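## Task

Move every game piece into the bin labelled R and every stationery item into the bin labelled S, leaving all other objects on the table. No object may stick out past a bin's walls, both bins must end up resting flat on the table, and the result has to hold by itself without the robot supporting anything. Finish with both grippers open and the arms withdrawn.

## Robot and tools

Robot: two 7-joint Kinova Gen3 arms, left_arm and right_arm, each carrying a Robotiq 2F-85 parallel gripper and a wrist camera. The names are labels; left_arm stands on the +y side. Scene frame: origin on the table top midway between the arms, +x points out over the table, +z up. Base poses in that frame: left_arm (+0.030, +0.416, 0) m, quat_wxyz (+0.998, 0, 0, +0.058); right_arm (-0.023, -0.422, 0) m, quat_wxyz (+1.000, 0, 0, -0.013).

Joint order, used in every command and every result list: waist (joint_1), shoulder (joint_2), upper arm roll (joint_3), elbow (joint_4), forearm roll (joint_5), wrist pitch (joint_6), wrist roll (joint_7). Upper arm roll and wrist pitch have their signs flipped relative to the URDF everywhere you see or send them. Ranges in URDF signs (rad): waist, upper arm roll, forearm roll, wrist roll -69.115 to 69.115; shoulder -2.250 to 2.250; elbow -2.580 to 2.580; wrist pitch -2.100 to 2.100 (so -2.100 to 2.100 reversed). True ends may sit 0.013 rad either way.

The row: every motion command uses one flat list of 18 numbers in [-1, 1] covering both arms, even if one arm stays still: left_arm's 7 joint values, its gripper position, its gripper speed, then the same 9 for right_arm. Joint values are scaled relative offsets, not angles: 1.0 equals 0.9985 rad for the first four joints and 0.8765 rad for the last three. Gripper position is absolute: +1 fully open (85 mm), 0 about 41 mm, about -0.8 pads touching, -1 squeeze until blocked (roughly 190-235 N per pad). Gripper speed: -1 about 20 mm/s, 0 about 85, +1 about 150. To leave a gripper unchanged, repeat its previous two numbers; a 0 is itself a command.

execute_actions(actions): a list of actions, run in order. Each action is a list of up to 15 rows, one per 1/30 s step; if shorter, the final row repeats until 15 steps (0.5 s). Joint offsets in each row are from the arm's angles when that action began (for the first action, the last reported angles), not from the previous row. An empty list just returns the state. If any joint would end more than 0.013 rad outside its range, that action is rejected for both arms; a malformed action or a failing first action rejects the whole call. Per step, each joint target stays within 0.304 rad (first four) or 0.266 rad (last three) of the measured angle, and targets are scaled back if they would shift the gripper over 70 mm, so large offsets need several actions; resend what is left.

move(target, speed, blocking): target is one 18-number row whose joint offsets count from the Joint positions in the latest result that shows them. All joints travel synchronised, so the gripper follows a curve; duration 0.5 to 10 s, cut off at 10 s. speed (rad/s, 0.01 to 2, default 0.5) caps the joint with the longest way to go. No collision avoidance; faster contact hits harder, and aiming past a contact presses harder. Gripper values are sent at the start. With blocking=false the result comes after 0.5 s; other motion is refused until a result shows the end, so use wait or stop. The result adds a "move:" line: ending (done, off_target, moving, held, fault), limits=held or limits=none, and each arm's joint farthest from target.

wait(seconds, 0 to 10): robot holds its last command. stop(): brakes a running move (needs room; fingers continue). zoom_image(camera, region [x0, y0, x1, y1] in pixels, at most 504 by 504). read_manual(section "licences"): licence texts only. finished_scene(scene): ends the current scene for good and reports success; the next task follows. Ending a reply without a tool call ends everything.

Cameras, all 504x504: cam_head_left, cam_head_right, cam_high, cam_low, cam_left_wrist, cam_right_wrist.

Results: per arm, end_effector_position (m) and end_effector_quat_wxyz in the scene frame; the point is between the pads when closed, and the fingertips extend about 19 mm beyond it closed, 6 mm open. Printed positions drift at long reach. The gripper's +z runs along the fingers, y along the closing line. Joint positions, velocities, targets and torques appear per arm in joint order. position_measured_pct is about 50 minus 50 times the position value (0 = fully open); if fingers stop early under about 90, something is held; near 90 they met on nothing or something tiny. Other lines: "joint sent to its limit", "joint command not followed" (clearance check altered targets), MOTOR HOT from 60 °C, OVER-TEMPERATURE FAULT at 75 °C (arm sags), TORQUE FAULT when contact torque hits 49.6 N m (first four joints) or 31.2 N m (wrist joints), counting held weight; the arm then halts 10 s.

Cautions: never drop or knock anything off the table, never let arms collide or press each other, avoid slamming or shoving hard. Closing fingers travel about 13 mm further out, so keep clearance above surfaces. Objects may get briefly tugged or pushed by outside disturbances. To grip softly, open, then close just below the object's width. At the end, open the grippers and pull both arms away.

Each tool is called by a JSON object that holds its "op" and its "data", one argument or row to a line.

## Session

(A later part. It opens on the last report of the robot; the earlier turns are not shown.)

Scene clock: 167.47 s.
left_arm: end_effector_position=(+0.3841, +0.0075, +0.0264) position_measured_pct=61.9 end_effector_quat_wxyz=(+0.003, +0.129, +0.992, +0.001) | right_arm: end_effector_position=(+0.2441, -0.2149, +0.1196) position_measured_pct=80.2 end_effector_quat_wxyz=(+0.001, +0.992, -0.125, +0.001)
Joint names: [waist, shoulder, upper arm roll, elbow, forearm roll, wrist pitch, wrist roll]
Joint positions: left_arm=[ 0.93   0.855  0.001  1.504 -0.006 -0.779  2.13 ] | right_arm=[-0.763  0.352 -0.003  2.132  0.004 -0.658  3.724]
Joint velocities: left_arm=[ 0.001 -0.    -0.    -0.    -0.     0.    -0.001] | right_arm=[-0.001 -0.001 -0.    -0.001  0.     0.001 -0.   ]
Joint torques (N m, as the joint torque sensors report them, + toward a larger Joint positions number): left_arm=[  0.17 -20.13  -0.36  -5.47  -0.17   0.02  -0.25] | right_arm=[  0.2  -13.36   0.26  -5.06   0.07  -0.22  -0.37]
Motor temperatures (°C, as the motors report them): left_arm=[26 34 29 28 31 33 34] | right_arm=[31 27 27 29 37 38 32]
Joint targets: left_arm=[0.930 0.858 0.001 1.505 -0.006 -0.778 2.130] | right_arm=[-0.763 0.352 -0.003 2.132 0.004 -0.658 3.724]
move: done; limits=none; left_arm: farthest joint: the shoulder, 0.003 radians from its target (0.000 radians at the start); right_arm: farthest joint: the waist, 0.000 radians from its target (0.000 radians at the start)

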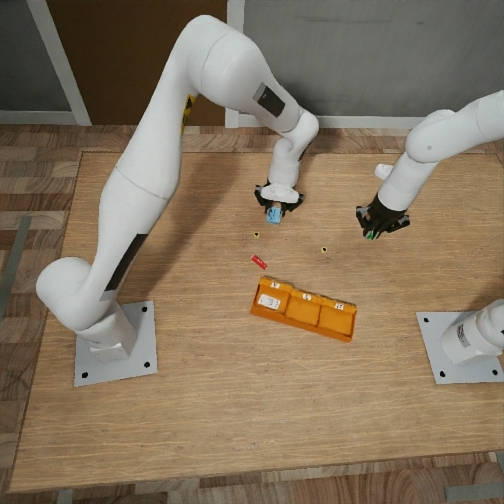

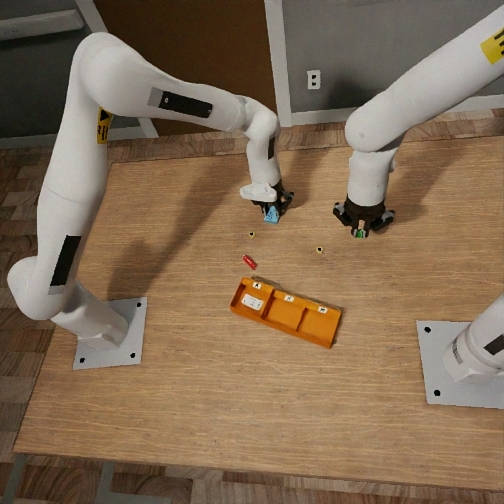

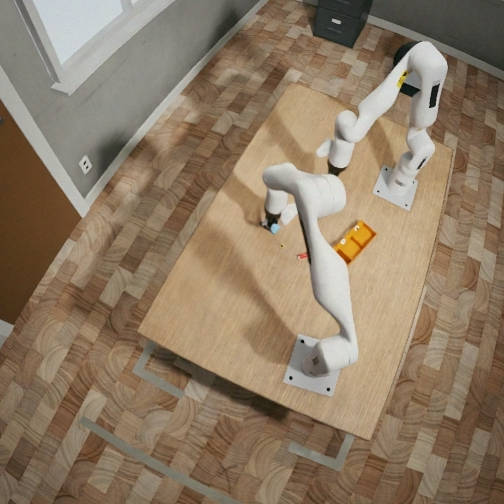

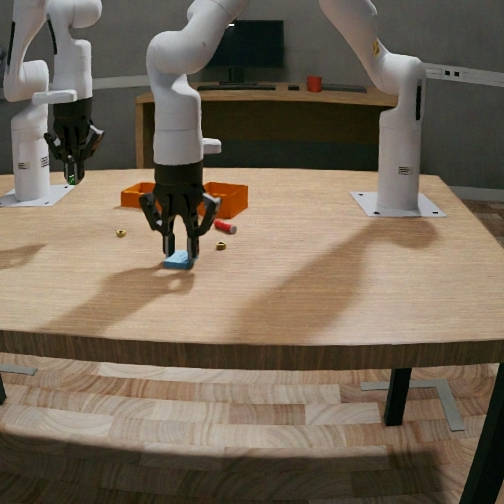

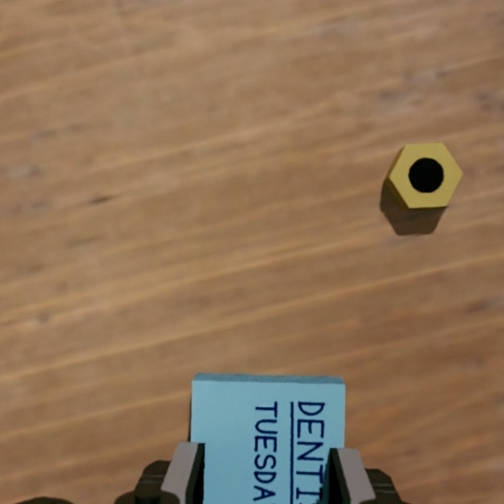

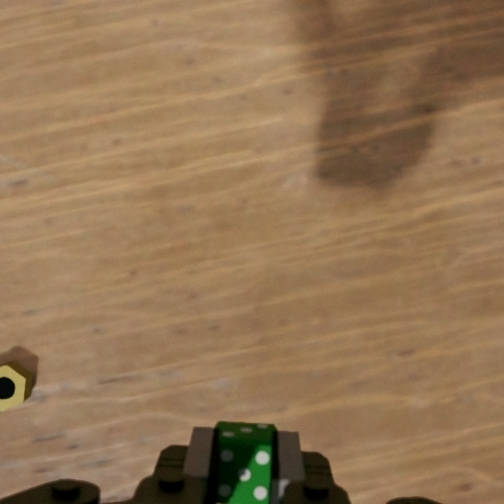

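{"op": "move", "data": {
  "target": [0,-0.155,0,-0.018,0,-0.2,0,-1,0.5, 0,0,0,0,0,0,0,-1,0.5],
  "speed": 0.6
}}

{"op": "move", "data": {
  "target": [0.611,-0.135,0,0.29,0,0.176,0.488,-1,0.5, -0.15,0,0,0,0,0,0,-1,0.5],
  "speed": 0.9
}}

Scene clock: 181.13 s.
left_arm: end_effector_position=(+0.3759, +0.0164, +0.1133) position_measured_pct=61.9 end_effector_quat_wxyz=(+0.002, +0.129, +0.992, +0.002) | right_arm: end_effector_position=(+0.2441, -0.2149, +0.1196) position_measured_pct=80.2 end_effector_quat_wxyz=(+0.001, +0.992, -0.125, +0.001)
Joint names: [waist, shoulder, upper arm roll, elbow, forearm roll, wrist pitch, wrist roll]
Joint positions: left_arm=[ 0.93   0.701  0.001  1.486 -0.006 -0.954  2.13 ] | right_arm=[-0.763  0.352 -0.003  2.132  0.004 -0.658  3.724]
Joint velocities: left_arm=[-0.001 -0.002 -0.     0.001 -0.    -0.    -0.002] | right_arm=[-0.    -0.     0.    -0.     0.001 -0.001 -0.   ]
Joint torques (N m, as the joint torque sensors report them, + toward a larger Joint positions number): left_arm=[  0.22 -20.56  -0.28  -6.73  -0.16  -0.24  -0.27] | right_arm=[  0.09 -13.38   0.19  -5.08  -0.05  -0.16  -0.35]
Motor temperatures (°C, as the motors report them): left_arm=[26 34 29 28 31 33 34] | right_arm=[31 27 27 29 37 38 32]
Joint targets: left_arm=[0.930 0.701 0.001 1.486 -0.006 -0.954 2.130] | right_arm=[-0.763 0.352 -0.003 2.132 0.004 -0.658 3.724]
move: done; limits=none; left_arm: farthest joint: the shoulder, 0.001 radians from its target (0.155 radians at the start); right_arm: farthest joint: the waist, 0.000 radians from its target (0.000 radians at the start)

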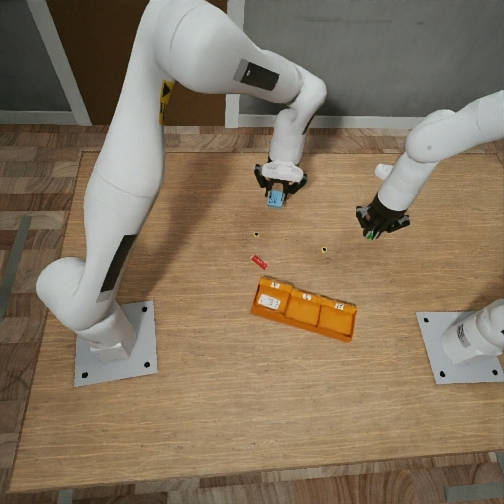

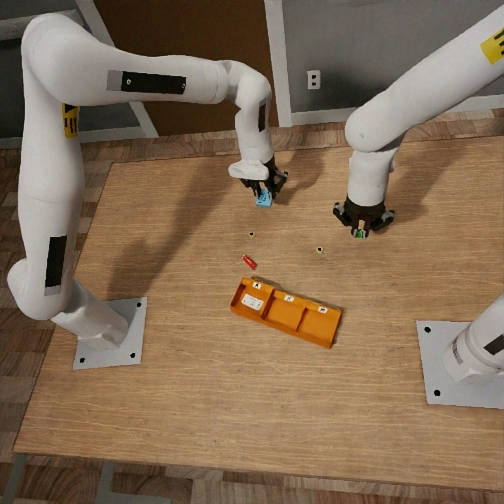

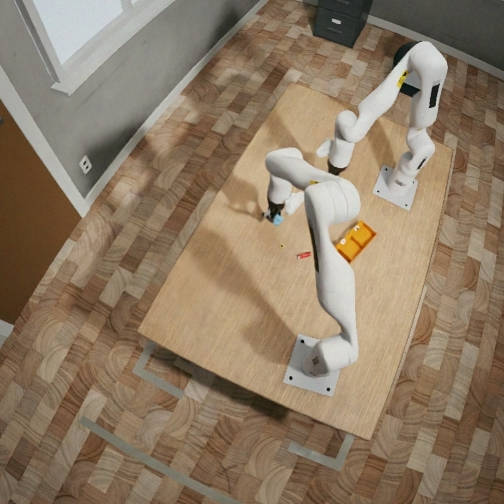

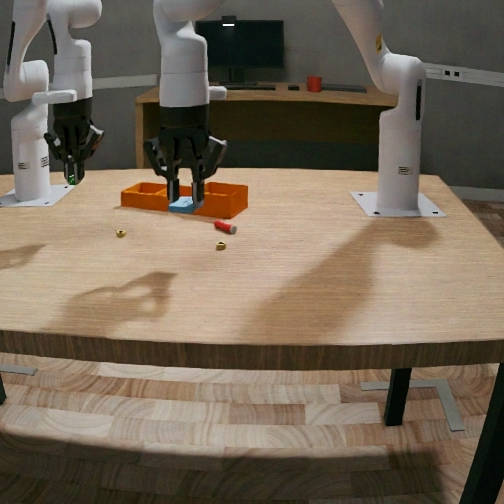

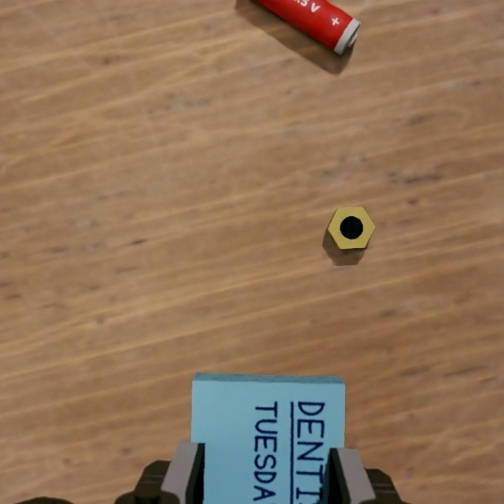

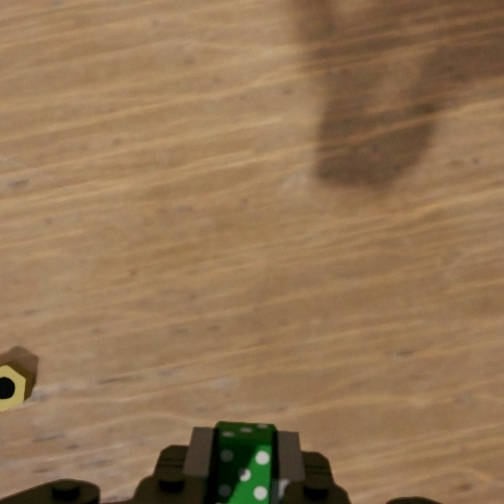

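Scene clock: 182.57 s.
left_arm: end_effector_position=(+0.0733, -0.0335, +0.1094) position_measured_pct=61.9 end_effector_quat_wxyz=(+0.002, +0.219, +0.976, +0.001) | right_arm: end_effector_position=(+0.2102, -0.1773, +0.1196) position_measured_pct=80.2 end_effector_quat_wxyz=(+0.001, +0.999, -0.051, +0.001)
Joint names: [waist, shoulder, upper arm roll, elbow, forearm roll, wrist pitch, wrist roll]
Joint positions: left_arm=[ 1.54   0.566  0.001  1.776 -0.006 -0.8    2.557] | right_arm=[-0.913  0.352 -0.003  2.132  0.004 -0.658  3.724]
Joint velocities: left_arm=[ 0.003 -0.001  0.     0.     0.001  0.    -0.   ] | right_arm=[-0.001 -0.002 -0.    -0.001 -0.001  0.001  0.   ]
Joint torques (N m, as the joint torque sensors report them, + toward a larger Joint positions number): left_arm=[  0.04 -17.32  -0.31  -5.9   -0.09  -0.25  -0.31] | right_arm=[  0.16 -13.26   0.05  -4.99   0.02  -0.19  -0.36]
Motor temperatures (°C, as the motors report them): left_arm=[26 34 29 28 31 33 34] | right_arm=[31 27 27 29 37 38 32]
Joint targets: left_arm=[1.540 0.566 0.001 1.776 -0.006 -0.800 2.557] | right_arm=[-0.913 0.352 -0.003 2.132 0.004 -0.658 3.724]
move: done; limits=none; left_arm: farthest joint: the waist, 0.000 radians from its target (0.610 radians at the start); right_arm: farthest joint: the waist, 0.000 radians from its target (0.150 radians at the start)

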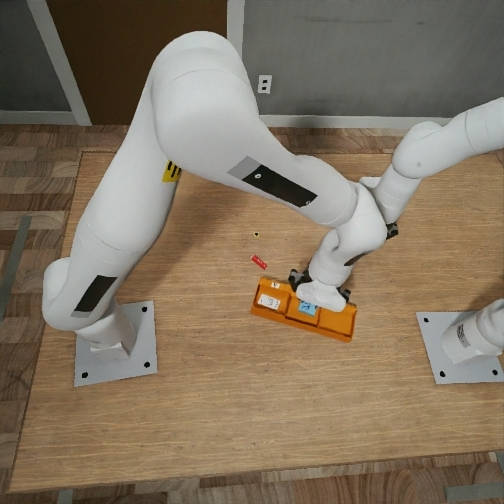

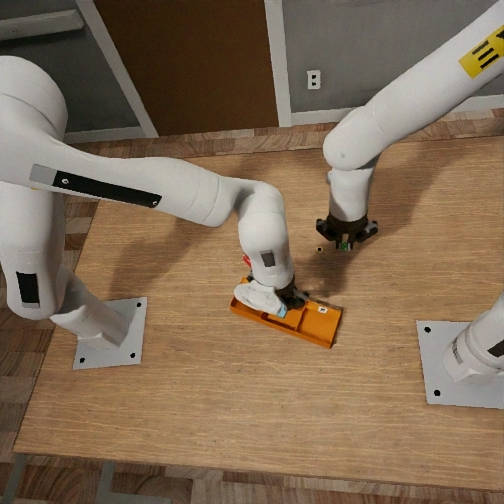

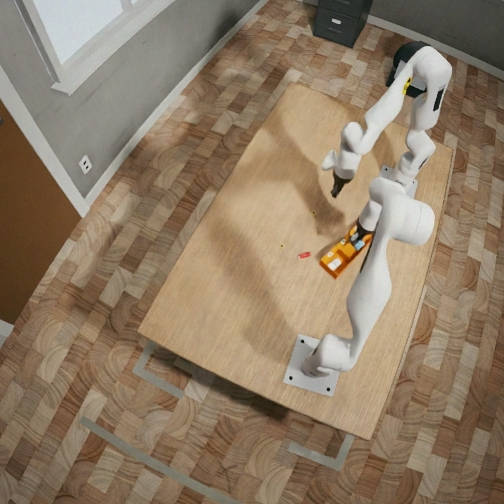

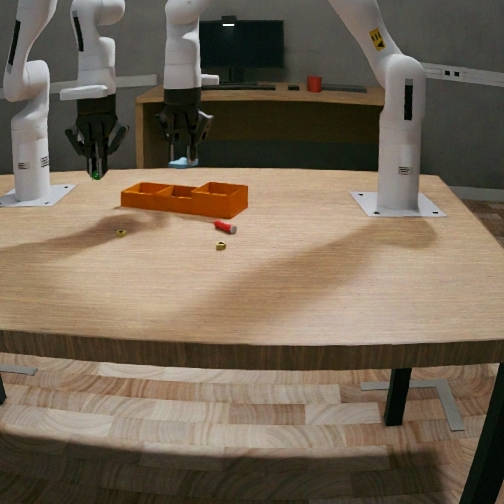

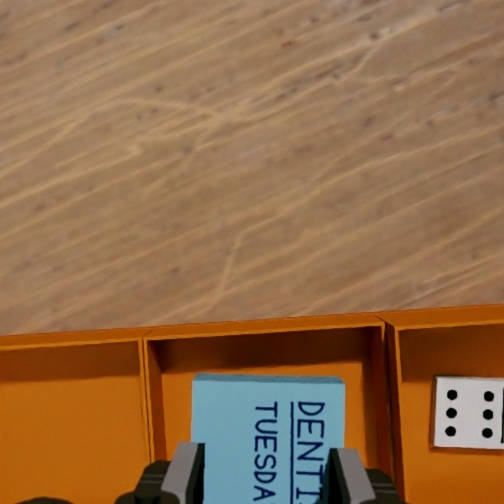

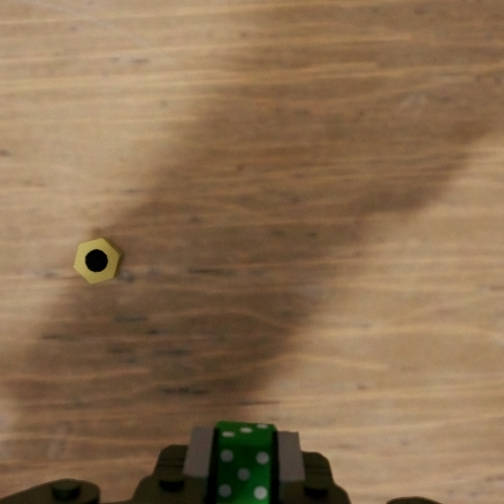

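{"op": "move", "data": {
  "target": [-0.014,0.11,0,0.036,0,0.165,0,-1,0.5, 0.15,0,0,0,0,0,0,-1,0.5],
  "speed": 0.4
}}

Scene clock: 192.50 s.
left_arm: end_effector_position=(+0.0799, -0.0359, +0.0522) position_measured_pct=61.9 end_effector_quat_wxyz=(+0.002, +0.212, +0.977, +0.002) | right_arm: end_effector_position=(+0.2440, -0.2148, +0.1196) position_measured_pct=80.2 end_effector_quat_wxyz=(+0.001, +0.992, -0.125, +0.001)
Joint names: [waist, shoulder, upper arm roll, elbow, forearm roll, wrist pitch, wrist roll]
Joint positions: left_arm=[ 1.526  0.676  0.001  1.812 -0.006 -0.656  2.557] | right_arm=[-0.763  0.352 -0.003  2.132  0.004 -0.658  3.724]
Joint velocities: left_arm=[-0.     0.002 -0.001 -0.     0.     0.001  0.002] | right_arm=[ 0.003  0.003  0.    -0.001 -0.    -0.    -0.   ]
Joint torques (N m, as the joint torque sensors report them, + toward a larger Joint positions number): left_arm=[  0.2  -18.52  -0.3   -4.93  -0.09  -0.24  -0.22] | right_arm=[  0.64 -13.22   0.14  -5.01   0.02  -0.14  -0.39]
Motor temperatures (°C, as the motors report them): left_arm=[26 34 29 28 31 33 34] | right_arm=[31 27 27 29 37 38 32]
Joint targets: left_arm=[1.526 0.676 0.001 1.812 -0.006 -0.656 2.557] | right_arm=[-0.763 0.352 -0.003 2.132 0.004 -0.658 3.724]
move: done; limits=none; left_arm: farthest joint: the waist, 0.000 radians from its target (0.014 radians at the start); right_arm: farthest joint: the waist, 0.000 radians from its target (0.150 radians at the start)

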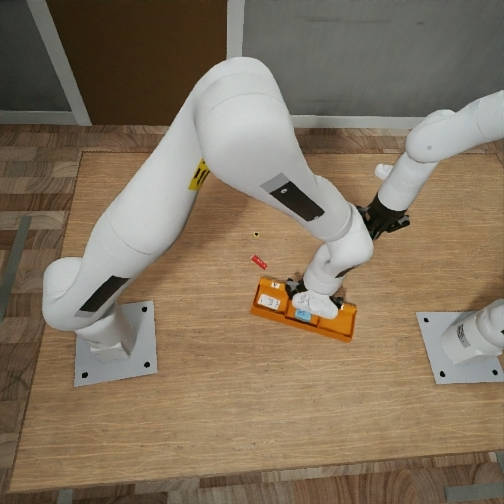

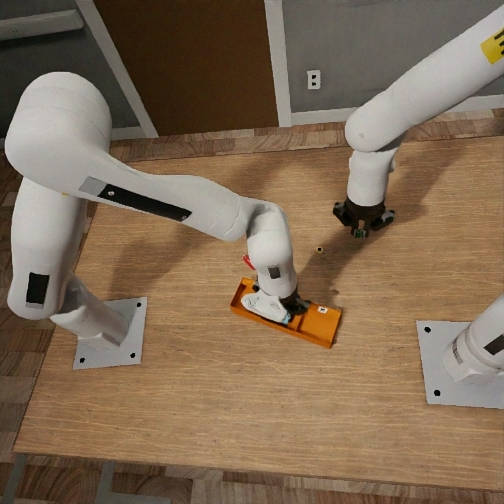

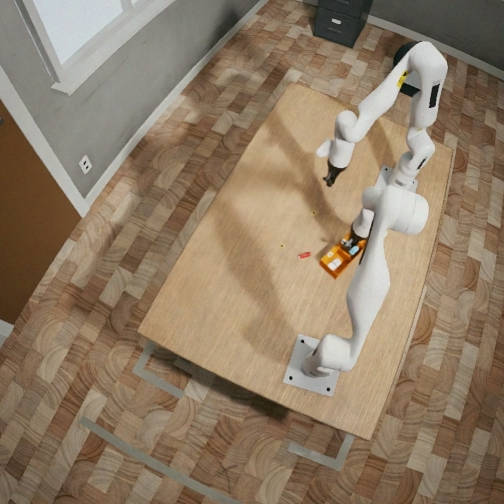

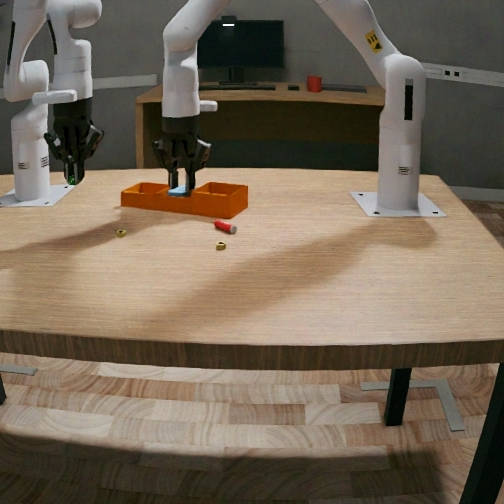

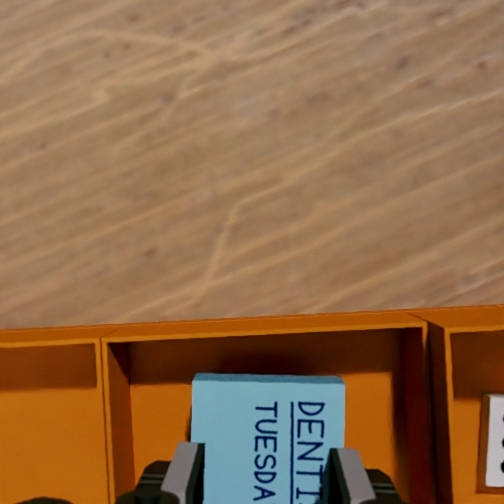

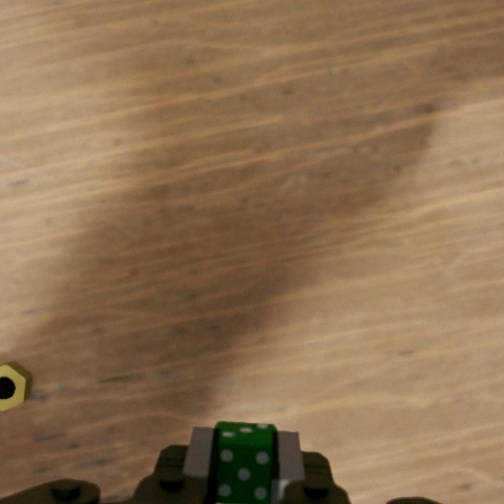

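{"op": "move", "data": {
  "target": [0,0.041,0,0.01,0,0.06,0,-1,0.5, 0,0,0,0,0,0,0,-1,0.5],
  "speed": 0.2
}}

{"op": "move", "data": {
  "target": [0,0,0,0,0,0,0,0.1,0, 0,0,0,0,0,0,0,-1,0.5]
}}

{"op": "move", "data": {
  "target": [0,-0.17,0,-0.05,0,-0.25,0,0.1,0, 0,0,0,0,0,0,0,-1,0.5],
  "speed": 0.5
}}

Scene clock: 198.10 s.
left_arm: end_effector_position=(+0.0800, -0.0371, +0.0331) position_measured_pct=61.9 end_effector_quat_wxyz=(+0.002, +0.212, +0.977, -0.000) | right_arm: end_effector_position=(+0.2440, -0.2148, +0.1196) position_measured_pct=80.2 end_effector_quat_wxyz=(+0.001, +0.992, -0.125, +0.001)
Joint names: [waist, shoulder, upper arm roll, elbow, forearm roll, wrist pitch, wrist roll]
Joint positions: left_arm=[ 1.526  0.714  0.001  1.822 -0.006 -0.604  2.557] | right_arm=[-0.763  0.352 -0.003  2.132  0.004 -0.658  3.724]
Joint velocities: left_arm=[ 0.001  0.002  0.001  0.    -0.     0.     0.001] | right_arm=[-0.001 -0.001 -0.    -0.001 -0.001 -0.001  0.   ]
Joint torques (N m, as the joint torque sensors report them, + toward a larger Joint positions number): left_arm=[  0.04 -16.22  -0.27  -4.53  -0.12   0.37  -0.21] | right_arm=[  0.18 -13.29   0.36  -5.05  -0.05  -0.1   -0.41]
Motor temperatures (°C, as the motors report them): left_arm=[26 34 29 28 31 33 34] | right_arm=[31 27 27 29 37 38 32]
Joint targets: left_arm=[1.526 0.717 0.001 1.822 -0.006 -0.603 2.557] | right_arm=[-0.763 0.352 -0.003 2.132 0.004 -0.658 3.724]
move: done; limits=none; left_arm: farthest joint: the shoulder, 0.003 radians from its target (0.041 radians at the start); right_arm: farthest joint: the waist, 0.000 radians from its target (0.000 radians at the start)

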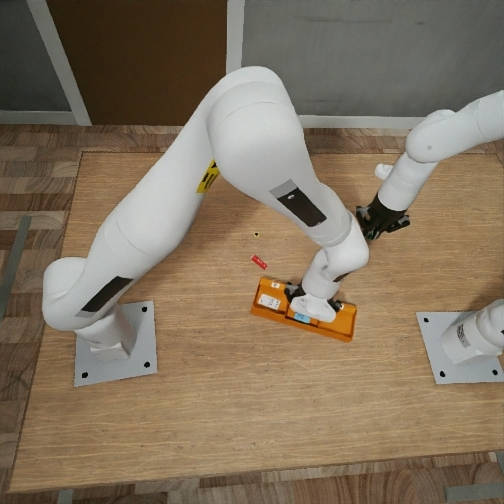

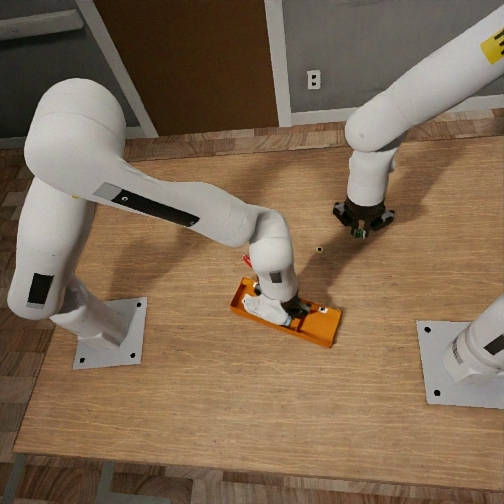

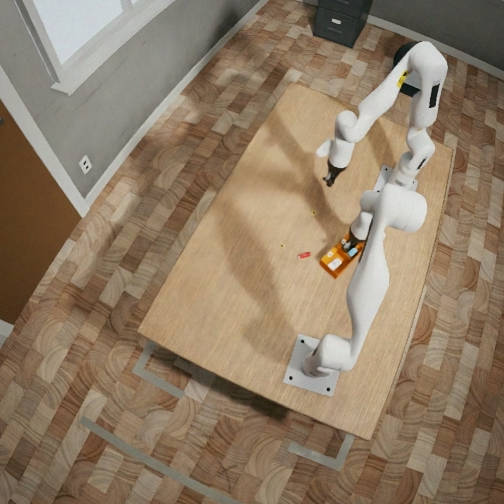

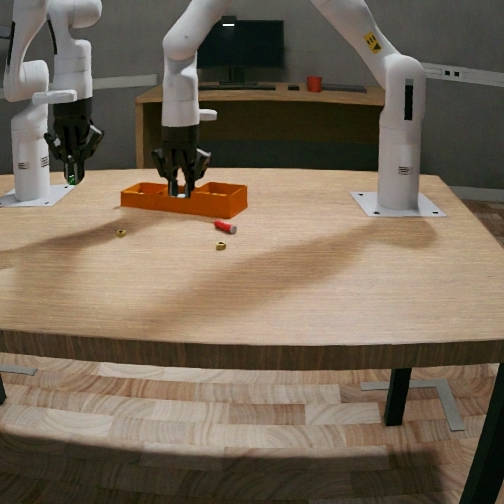

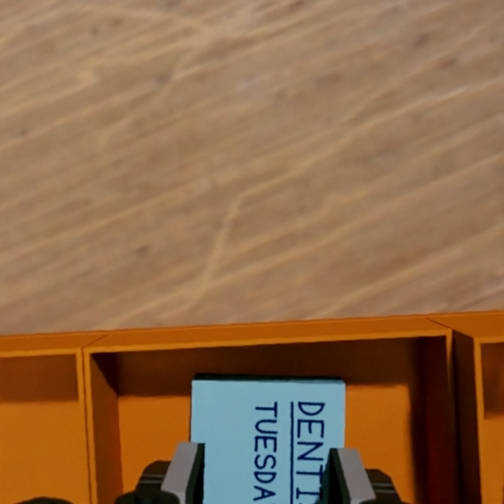

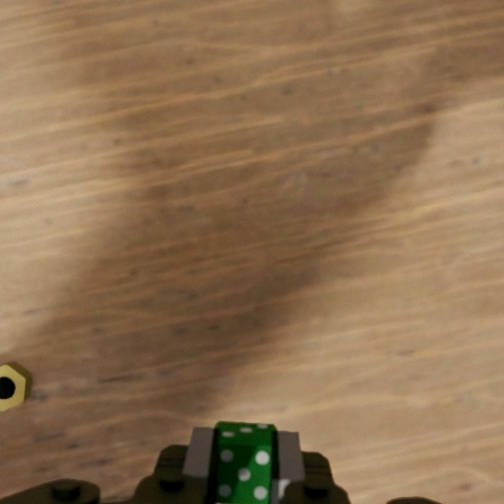

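Scene clock: 198.67 s.
left_arm: end_effector_position=(+0.0800, -0.0371, +0.0331) position_measured_pct=45.2 end_effector_quat_wxyz=(+0.002, +0.212, +0.977, -0.000) | right_arm: end_effector_position=(+0.2440, -0.2148, +0.1196) position_measured_pct=80.2 end_effector_quat_wxyz=(+0.001, +0.992, -0.125, +0.001)
Joint names: [waist, shoulder, upper arm roll, elbow, forearm roll, wrist pitch, wrist roll]
Joint positions: left_arm=[ 1.526  0.714  0.001  1.822 -0.006 -0.604  2.557] | right_arm=[-0.763  0.352 -0.003  2.132  0.004 -0.658  3.724]
Joint velocities: left_arm=[ 0.     0.002  0.     0.     0.001 -0.    -0.001] | right_arm=[-0.001 -0.001 -0.     0.     0.001 -0.    -0.   ]
Joint torques (N m, as the joint torque sensors report them, + toward a larger Joint positions number): left_arm=[  0.12 -18.37  -0.39  -4.55  -0.13  -0.24  -0.24] | right_arm=[  0.23 -13.43   0.27  -4.96   0.01  -0.19  -0.29]
Motor temperatures (°C, as the motors report them): left_arm=[26 34 29 28 31 33 34] | right_arm=[31 27 27 29 37 38 32]
Joint targets: left_arm=[1.526 0.714 0.001 1.822 -0.006 -0.604 2.557] | right_arm=[-0.763 0.352 -0.003 2.132 0.004 -0.658 3.724]
move: done; limits=none; left_arm: farthest joint: the waist, 0.000 radians from its target (0.000 radians at the start); right_arm: farthest joint: the waist, 0.000 radians from its target (0.000 radians at the start)

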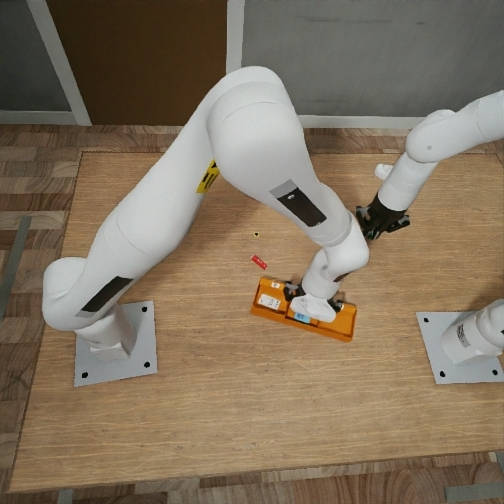

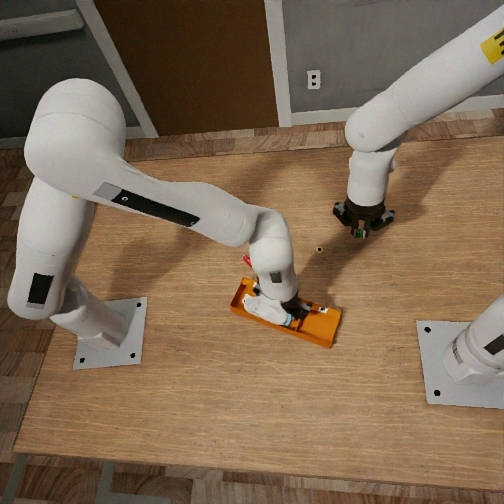

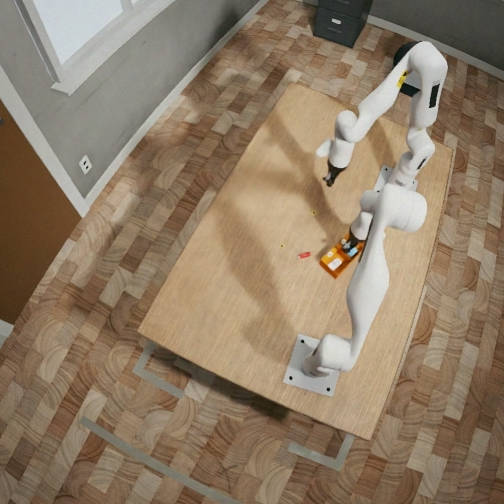

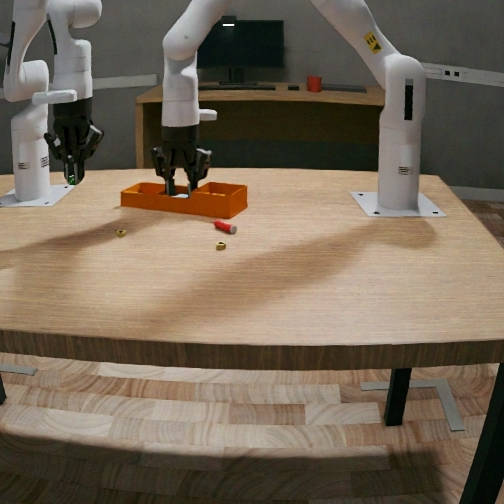

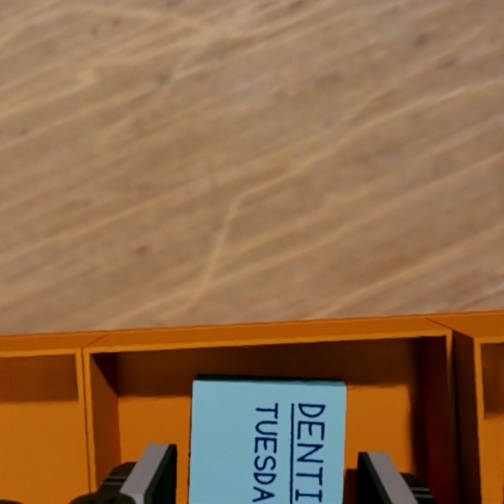

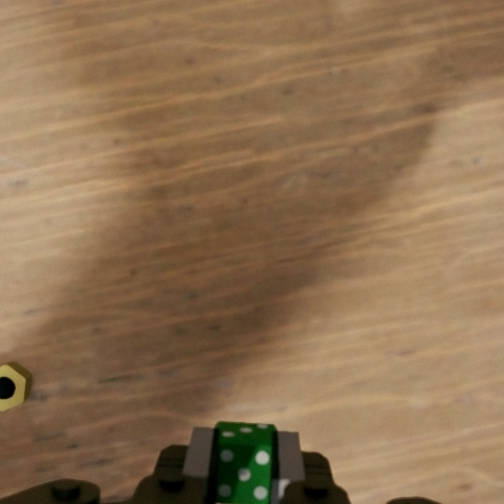

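Scene clock: 199.67 s.
left_arm: end_effector_position=(+0.0794, -0.0316, +0.1202) position_measured_pct=45.2 end_effector_quat_wxyz=(+0.003, +0.212, +0.977, -0.000) | right_arm: end_effector_position=(+0.2440, -0.2148, +0.1196) position_measured_pct=80.2 end_effector_quat_wxyz=(+0.001, +0.992, -0.125, +0.001)
Joint names: [waist, shoulder, upper arm roll, elbow, forearm roll, wrist pitch, wrist roll]
Joint positions: left_arm=[ 1.526  0.545  0.001  1.772 -0.006 -0.823  2.557] | right_arm=[-0.763  0.352 -0.003  2.132  0.004 -0.658  3.724]
Joint velocities: left_arm=[-0.    -0.003 -0.001 -0.001  0.    -0.    -0.001] | right_arm=[ 0.001  0.     0.     0.002 -0.    -0.001  0.   ]
Joint torques (N m, as the joint torque sensors report them, + toward a larger Joint positions number): left_arm=[  0.18 -17.15  -0.29  -6.09  -0.13  -0.27  -0.26] | right_arm=[  0.02 -13.27   0.14  -5.08   0.05  -0.15  -0.43]
Motor temperatures (°C, as the motors report them): left_arm=[26 34 29 28 31 33 34] | right_arm=[31 27 27 29 37 38 32]
Joint targets: left_arm=[1.526 0.544 0.001 1.772 -0.006 -0.823 2.557] | right_arm=[-0.763 0.352 -0.003 2.132 0.004 -0.658 3.724]
move: done; limits=none; left_arm: farthest joint: the waist, 0.000 radians from its target (0.000 radians at the start); right_arm: farthest joint: the waist, 0.000 radians from its target (0.000 radians at the start)

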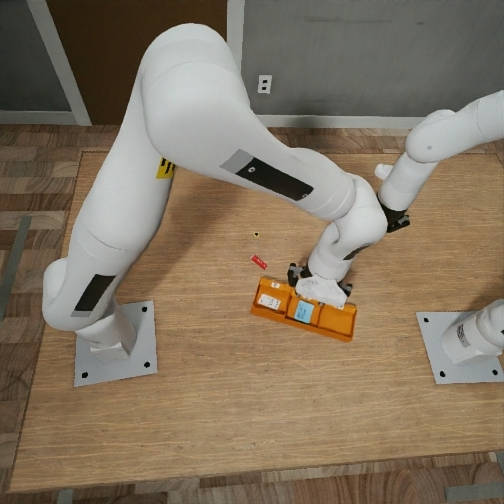

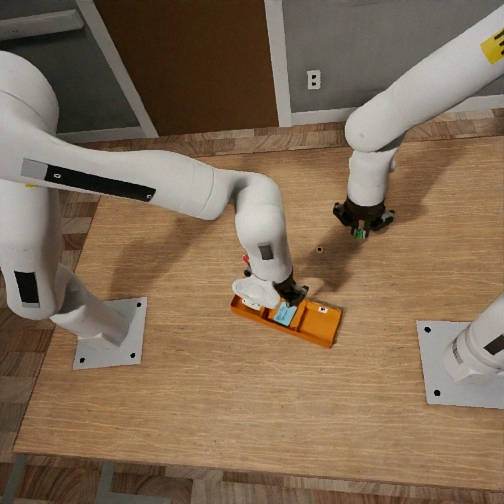

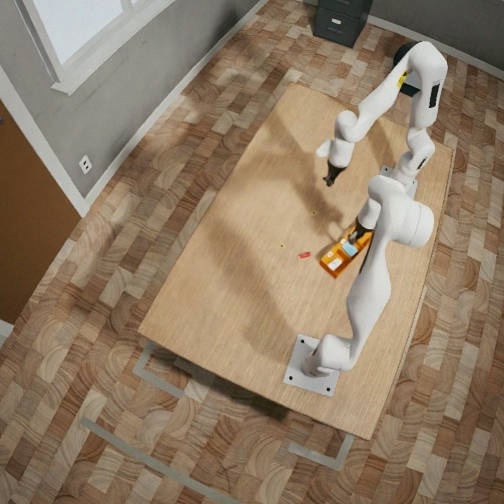

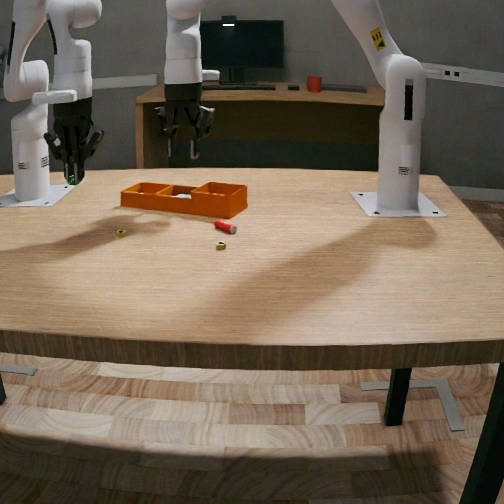

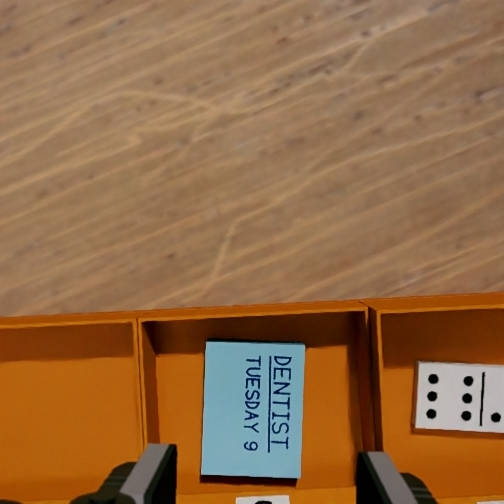

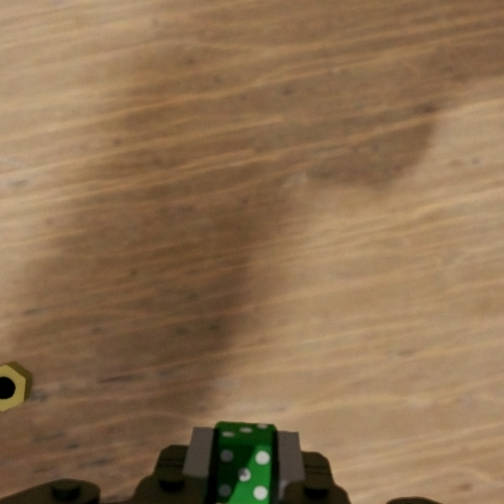

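{"op": "move", "data": {
  "target": [-1,-0.15,0,0,0,-0.15,0,0.5,0, 0,0,0,0,0,0,0,-1,0.5],
  "speed": 1.2
}}

{"op": "move", "data": {
  "target": [0,0,0,0,0,0,0,0.5,0, -0.615,0.257,0,-0.486,0,-0.26,-0.91,-1,0.5],
  "speed": 0.9
}}

Scene clock: 210.73 s.
left_arm: end_effector_position=(+0.4136, +0.2234, +0.1856) position_measured_pct=25.0 end_effector_quat_wxyz=(+0.010, -0.282, +0.959, -0.004) | right_arm: end_effector_position=(+0.2440, -0.2148, +0.1196) position_measured_pct=80.2 end_effector_quat_wxyz=(+0.001, +0.992, -0.125, +0.001)
Joint names: [waist, shoulder, upper arm roll, elbow, forearm roll, wrist pitch, wrist roll]
Joint positions: left_arm=[ 0.528  0.395  0.001  1.772 -0.006 -0.955  2.557] | right_arm=[-0.763  0.352 -0.003  2.132  0.004 -0.658  3.724]
Joint velocities: left_arm=[-0.003 -0.002  0.    -0.     0.    -0.001  0.   ] | right_arm=[ 0.001  0.002 -0.    -0.    -0.001 -0.001  0.   ]
Joint torques (N m, as the joint torque sensors report them, + toward a larger Joint positions number): left_arm=[  0.25 -15.36  -0.25  -6.75  -0.09  -0.13  -0.29] | right_arm=[  0.11 -13.17   0.29  -5.11  -0.05  -0.32  -0.37]
Motor temperatures (°C, as the motors report them): left_arm=[26 34 29 28 31 33 34] | right_arm=[31 27 27 29 37 38 32]
Joint targets: left_arm=[0.527 0.395 0.001 1.772 -0.006 -0.955 2.557] | right_arm=[-0.763 0.352 -0.003 2.132 0.004 -0.658 3.724]
move: done; limits=none; left_arm: farthest joint: the waist, 0.000 radians from its target (0.999 radians at the start); right_arm: farthest joint: the waist, 0.000 radians from its target (0.000 radians at the start)

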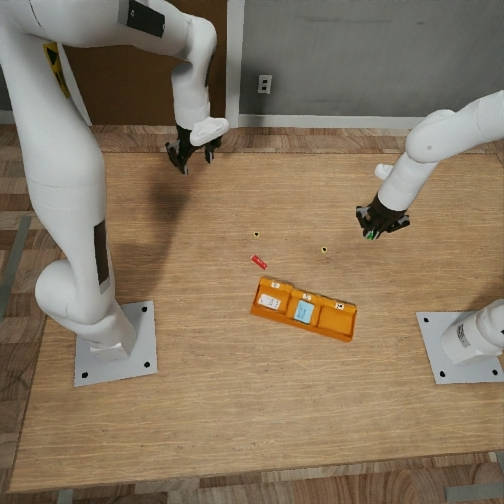

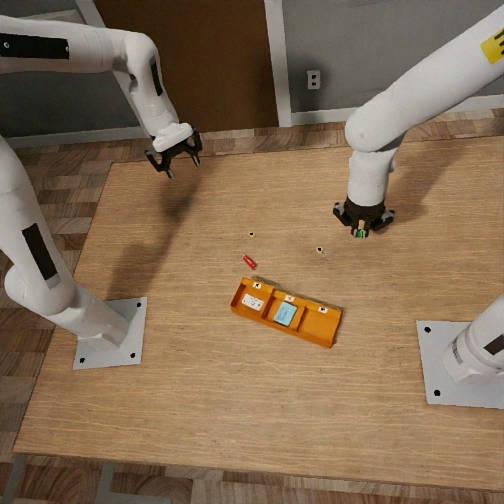

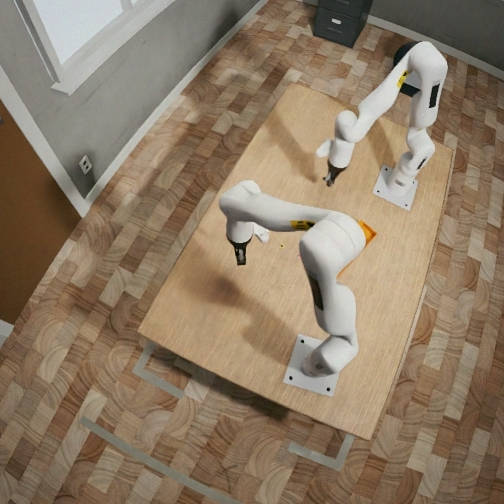

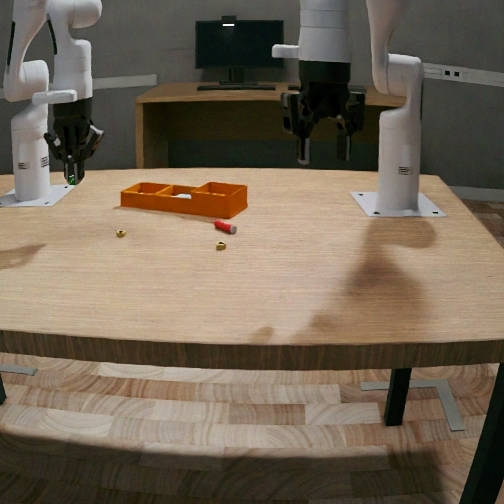

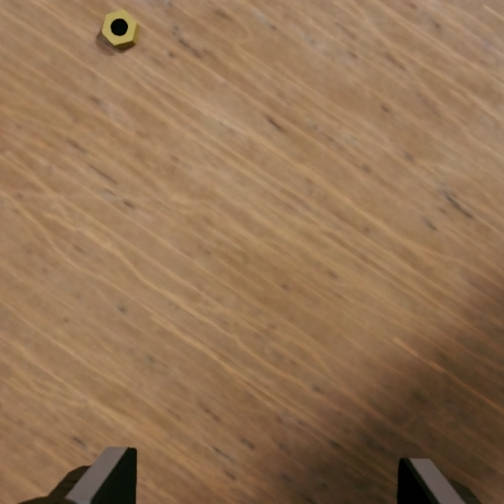

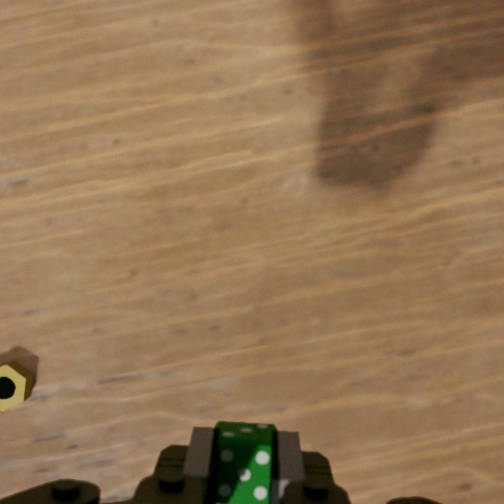

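Scene clock: 212.30 s.
left_arm: end_effector_position=(+0.4136, +0.2234, +0.1856) position_measured_pct=25.0 end_effector_quat_wxyz=(+0.010, -0.282, +0.959, -0.004) | right_arm: end_effector_position=(+0.1087, +0.0449, +0.1199) position_measured_pct=80.2 end_effector_quat_wxyz=(-0.000, +0.976, -0.216, +0.002)
Joint names: [waist, shoulder, upper arm roll, elbow, forearm roll, wrist pitch, wrist roll]
Joint positions: left_arm=[ 0.528  0.395  0.001  1.772 -0.006 -0.955  2.557] | right_arm=[-1.377  0.609 -0.003  1.647  0.004 -0.886  2.926]
Joint velocities: left_arm=[-0.    -0.001  0.     0.     0.001 -0.    -0.001] | right_arm=[-0.003  0.001 -0.     0.    -0.    -0.    -0.   ]
Joint torques (N m, as the joint torque sensors report them, + toward a larger Joint positions number): left_arm=[  0.04 -15.32  -0.28  -6.81  -0.19  -0.14  -0.26] | right_arm=[ -0.04 -19.84   0.01  -6.31   0.04  -0.17  -0.32]
Motor temperatures (°C, as the motors report them): left_arm=[26 34 29 28 31 33 34] | right_arm=[31 27 27 29 37 38 32]
Joint targets: left_arm=[0.528 0.395 0.001 1.772 -0.006 -0.955 2.557] | right_arm=[-1.377 0.609 -0.003 1.647 0.004 -0.886 2.926]
move: done; limits=none; left_arm: farthest joint: the waist, 0.000 radians from its target (0.000 radians at the start); right_arm: farthest joint: the waist, 0.000 radians from its target (0.614 radians at the start)

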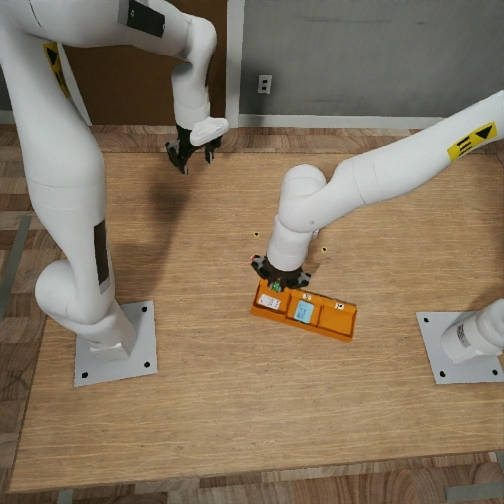

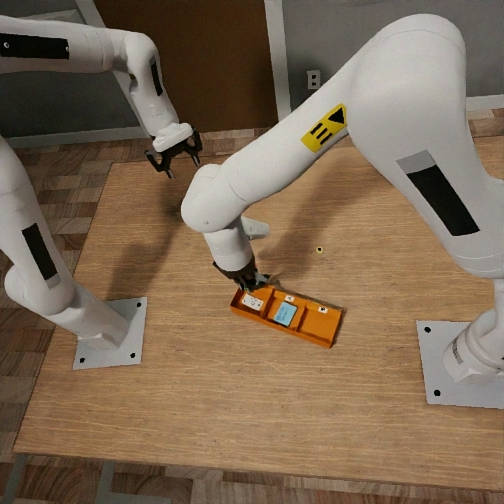

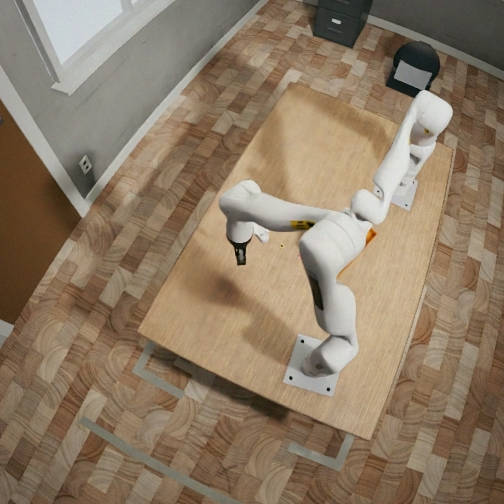

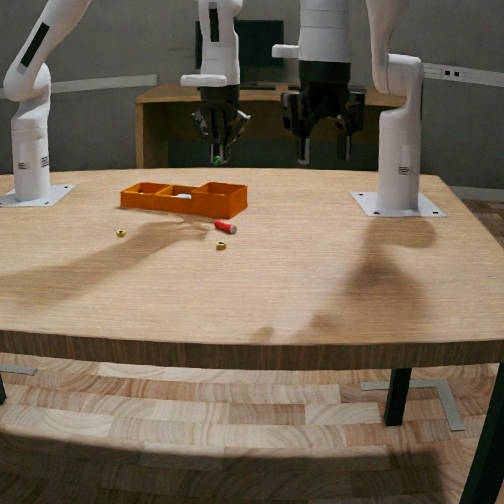

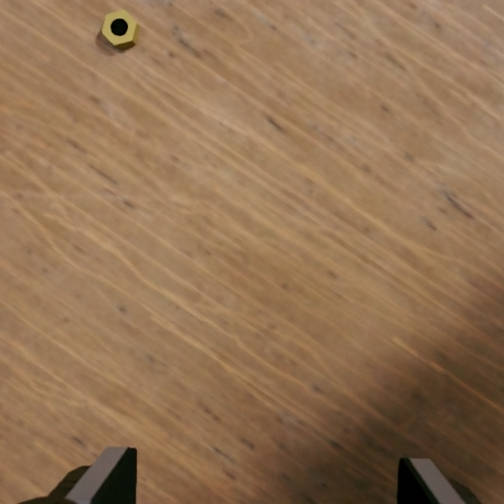

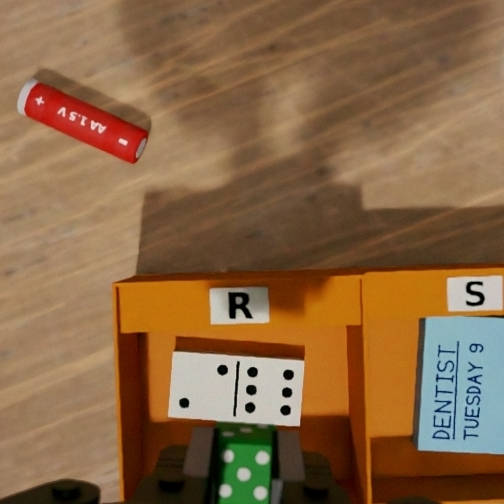

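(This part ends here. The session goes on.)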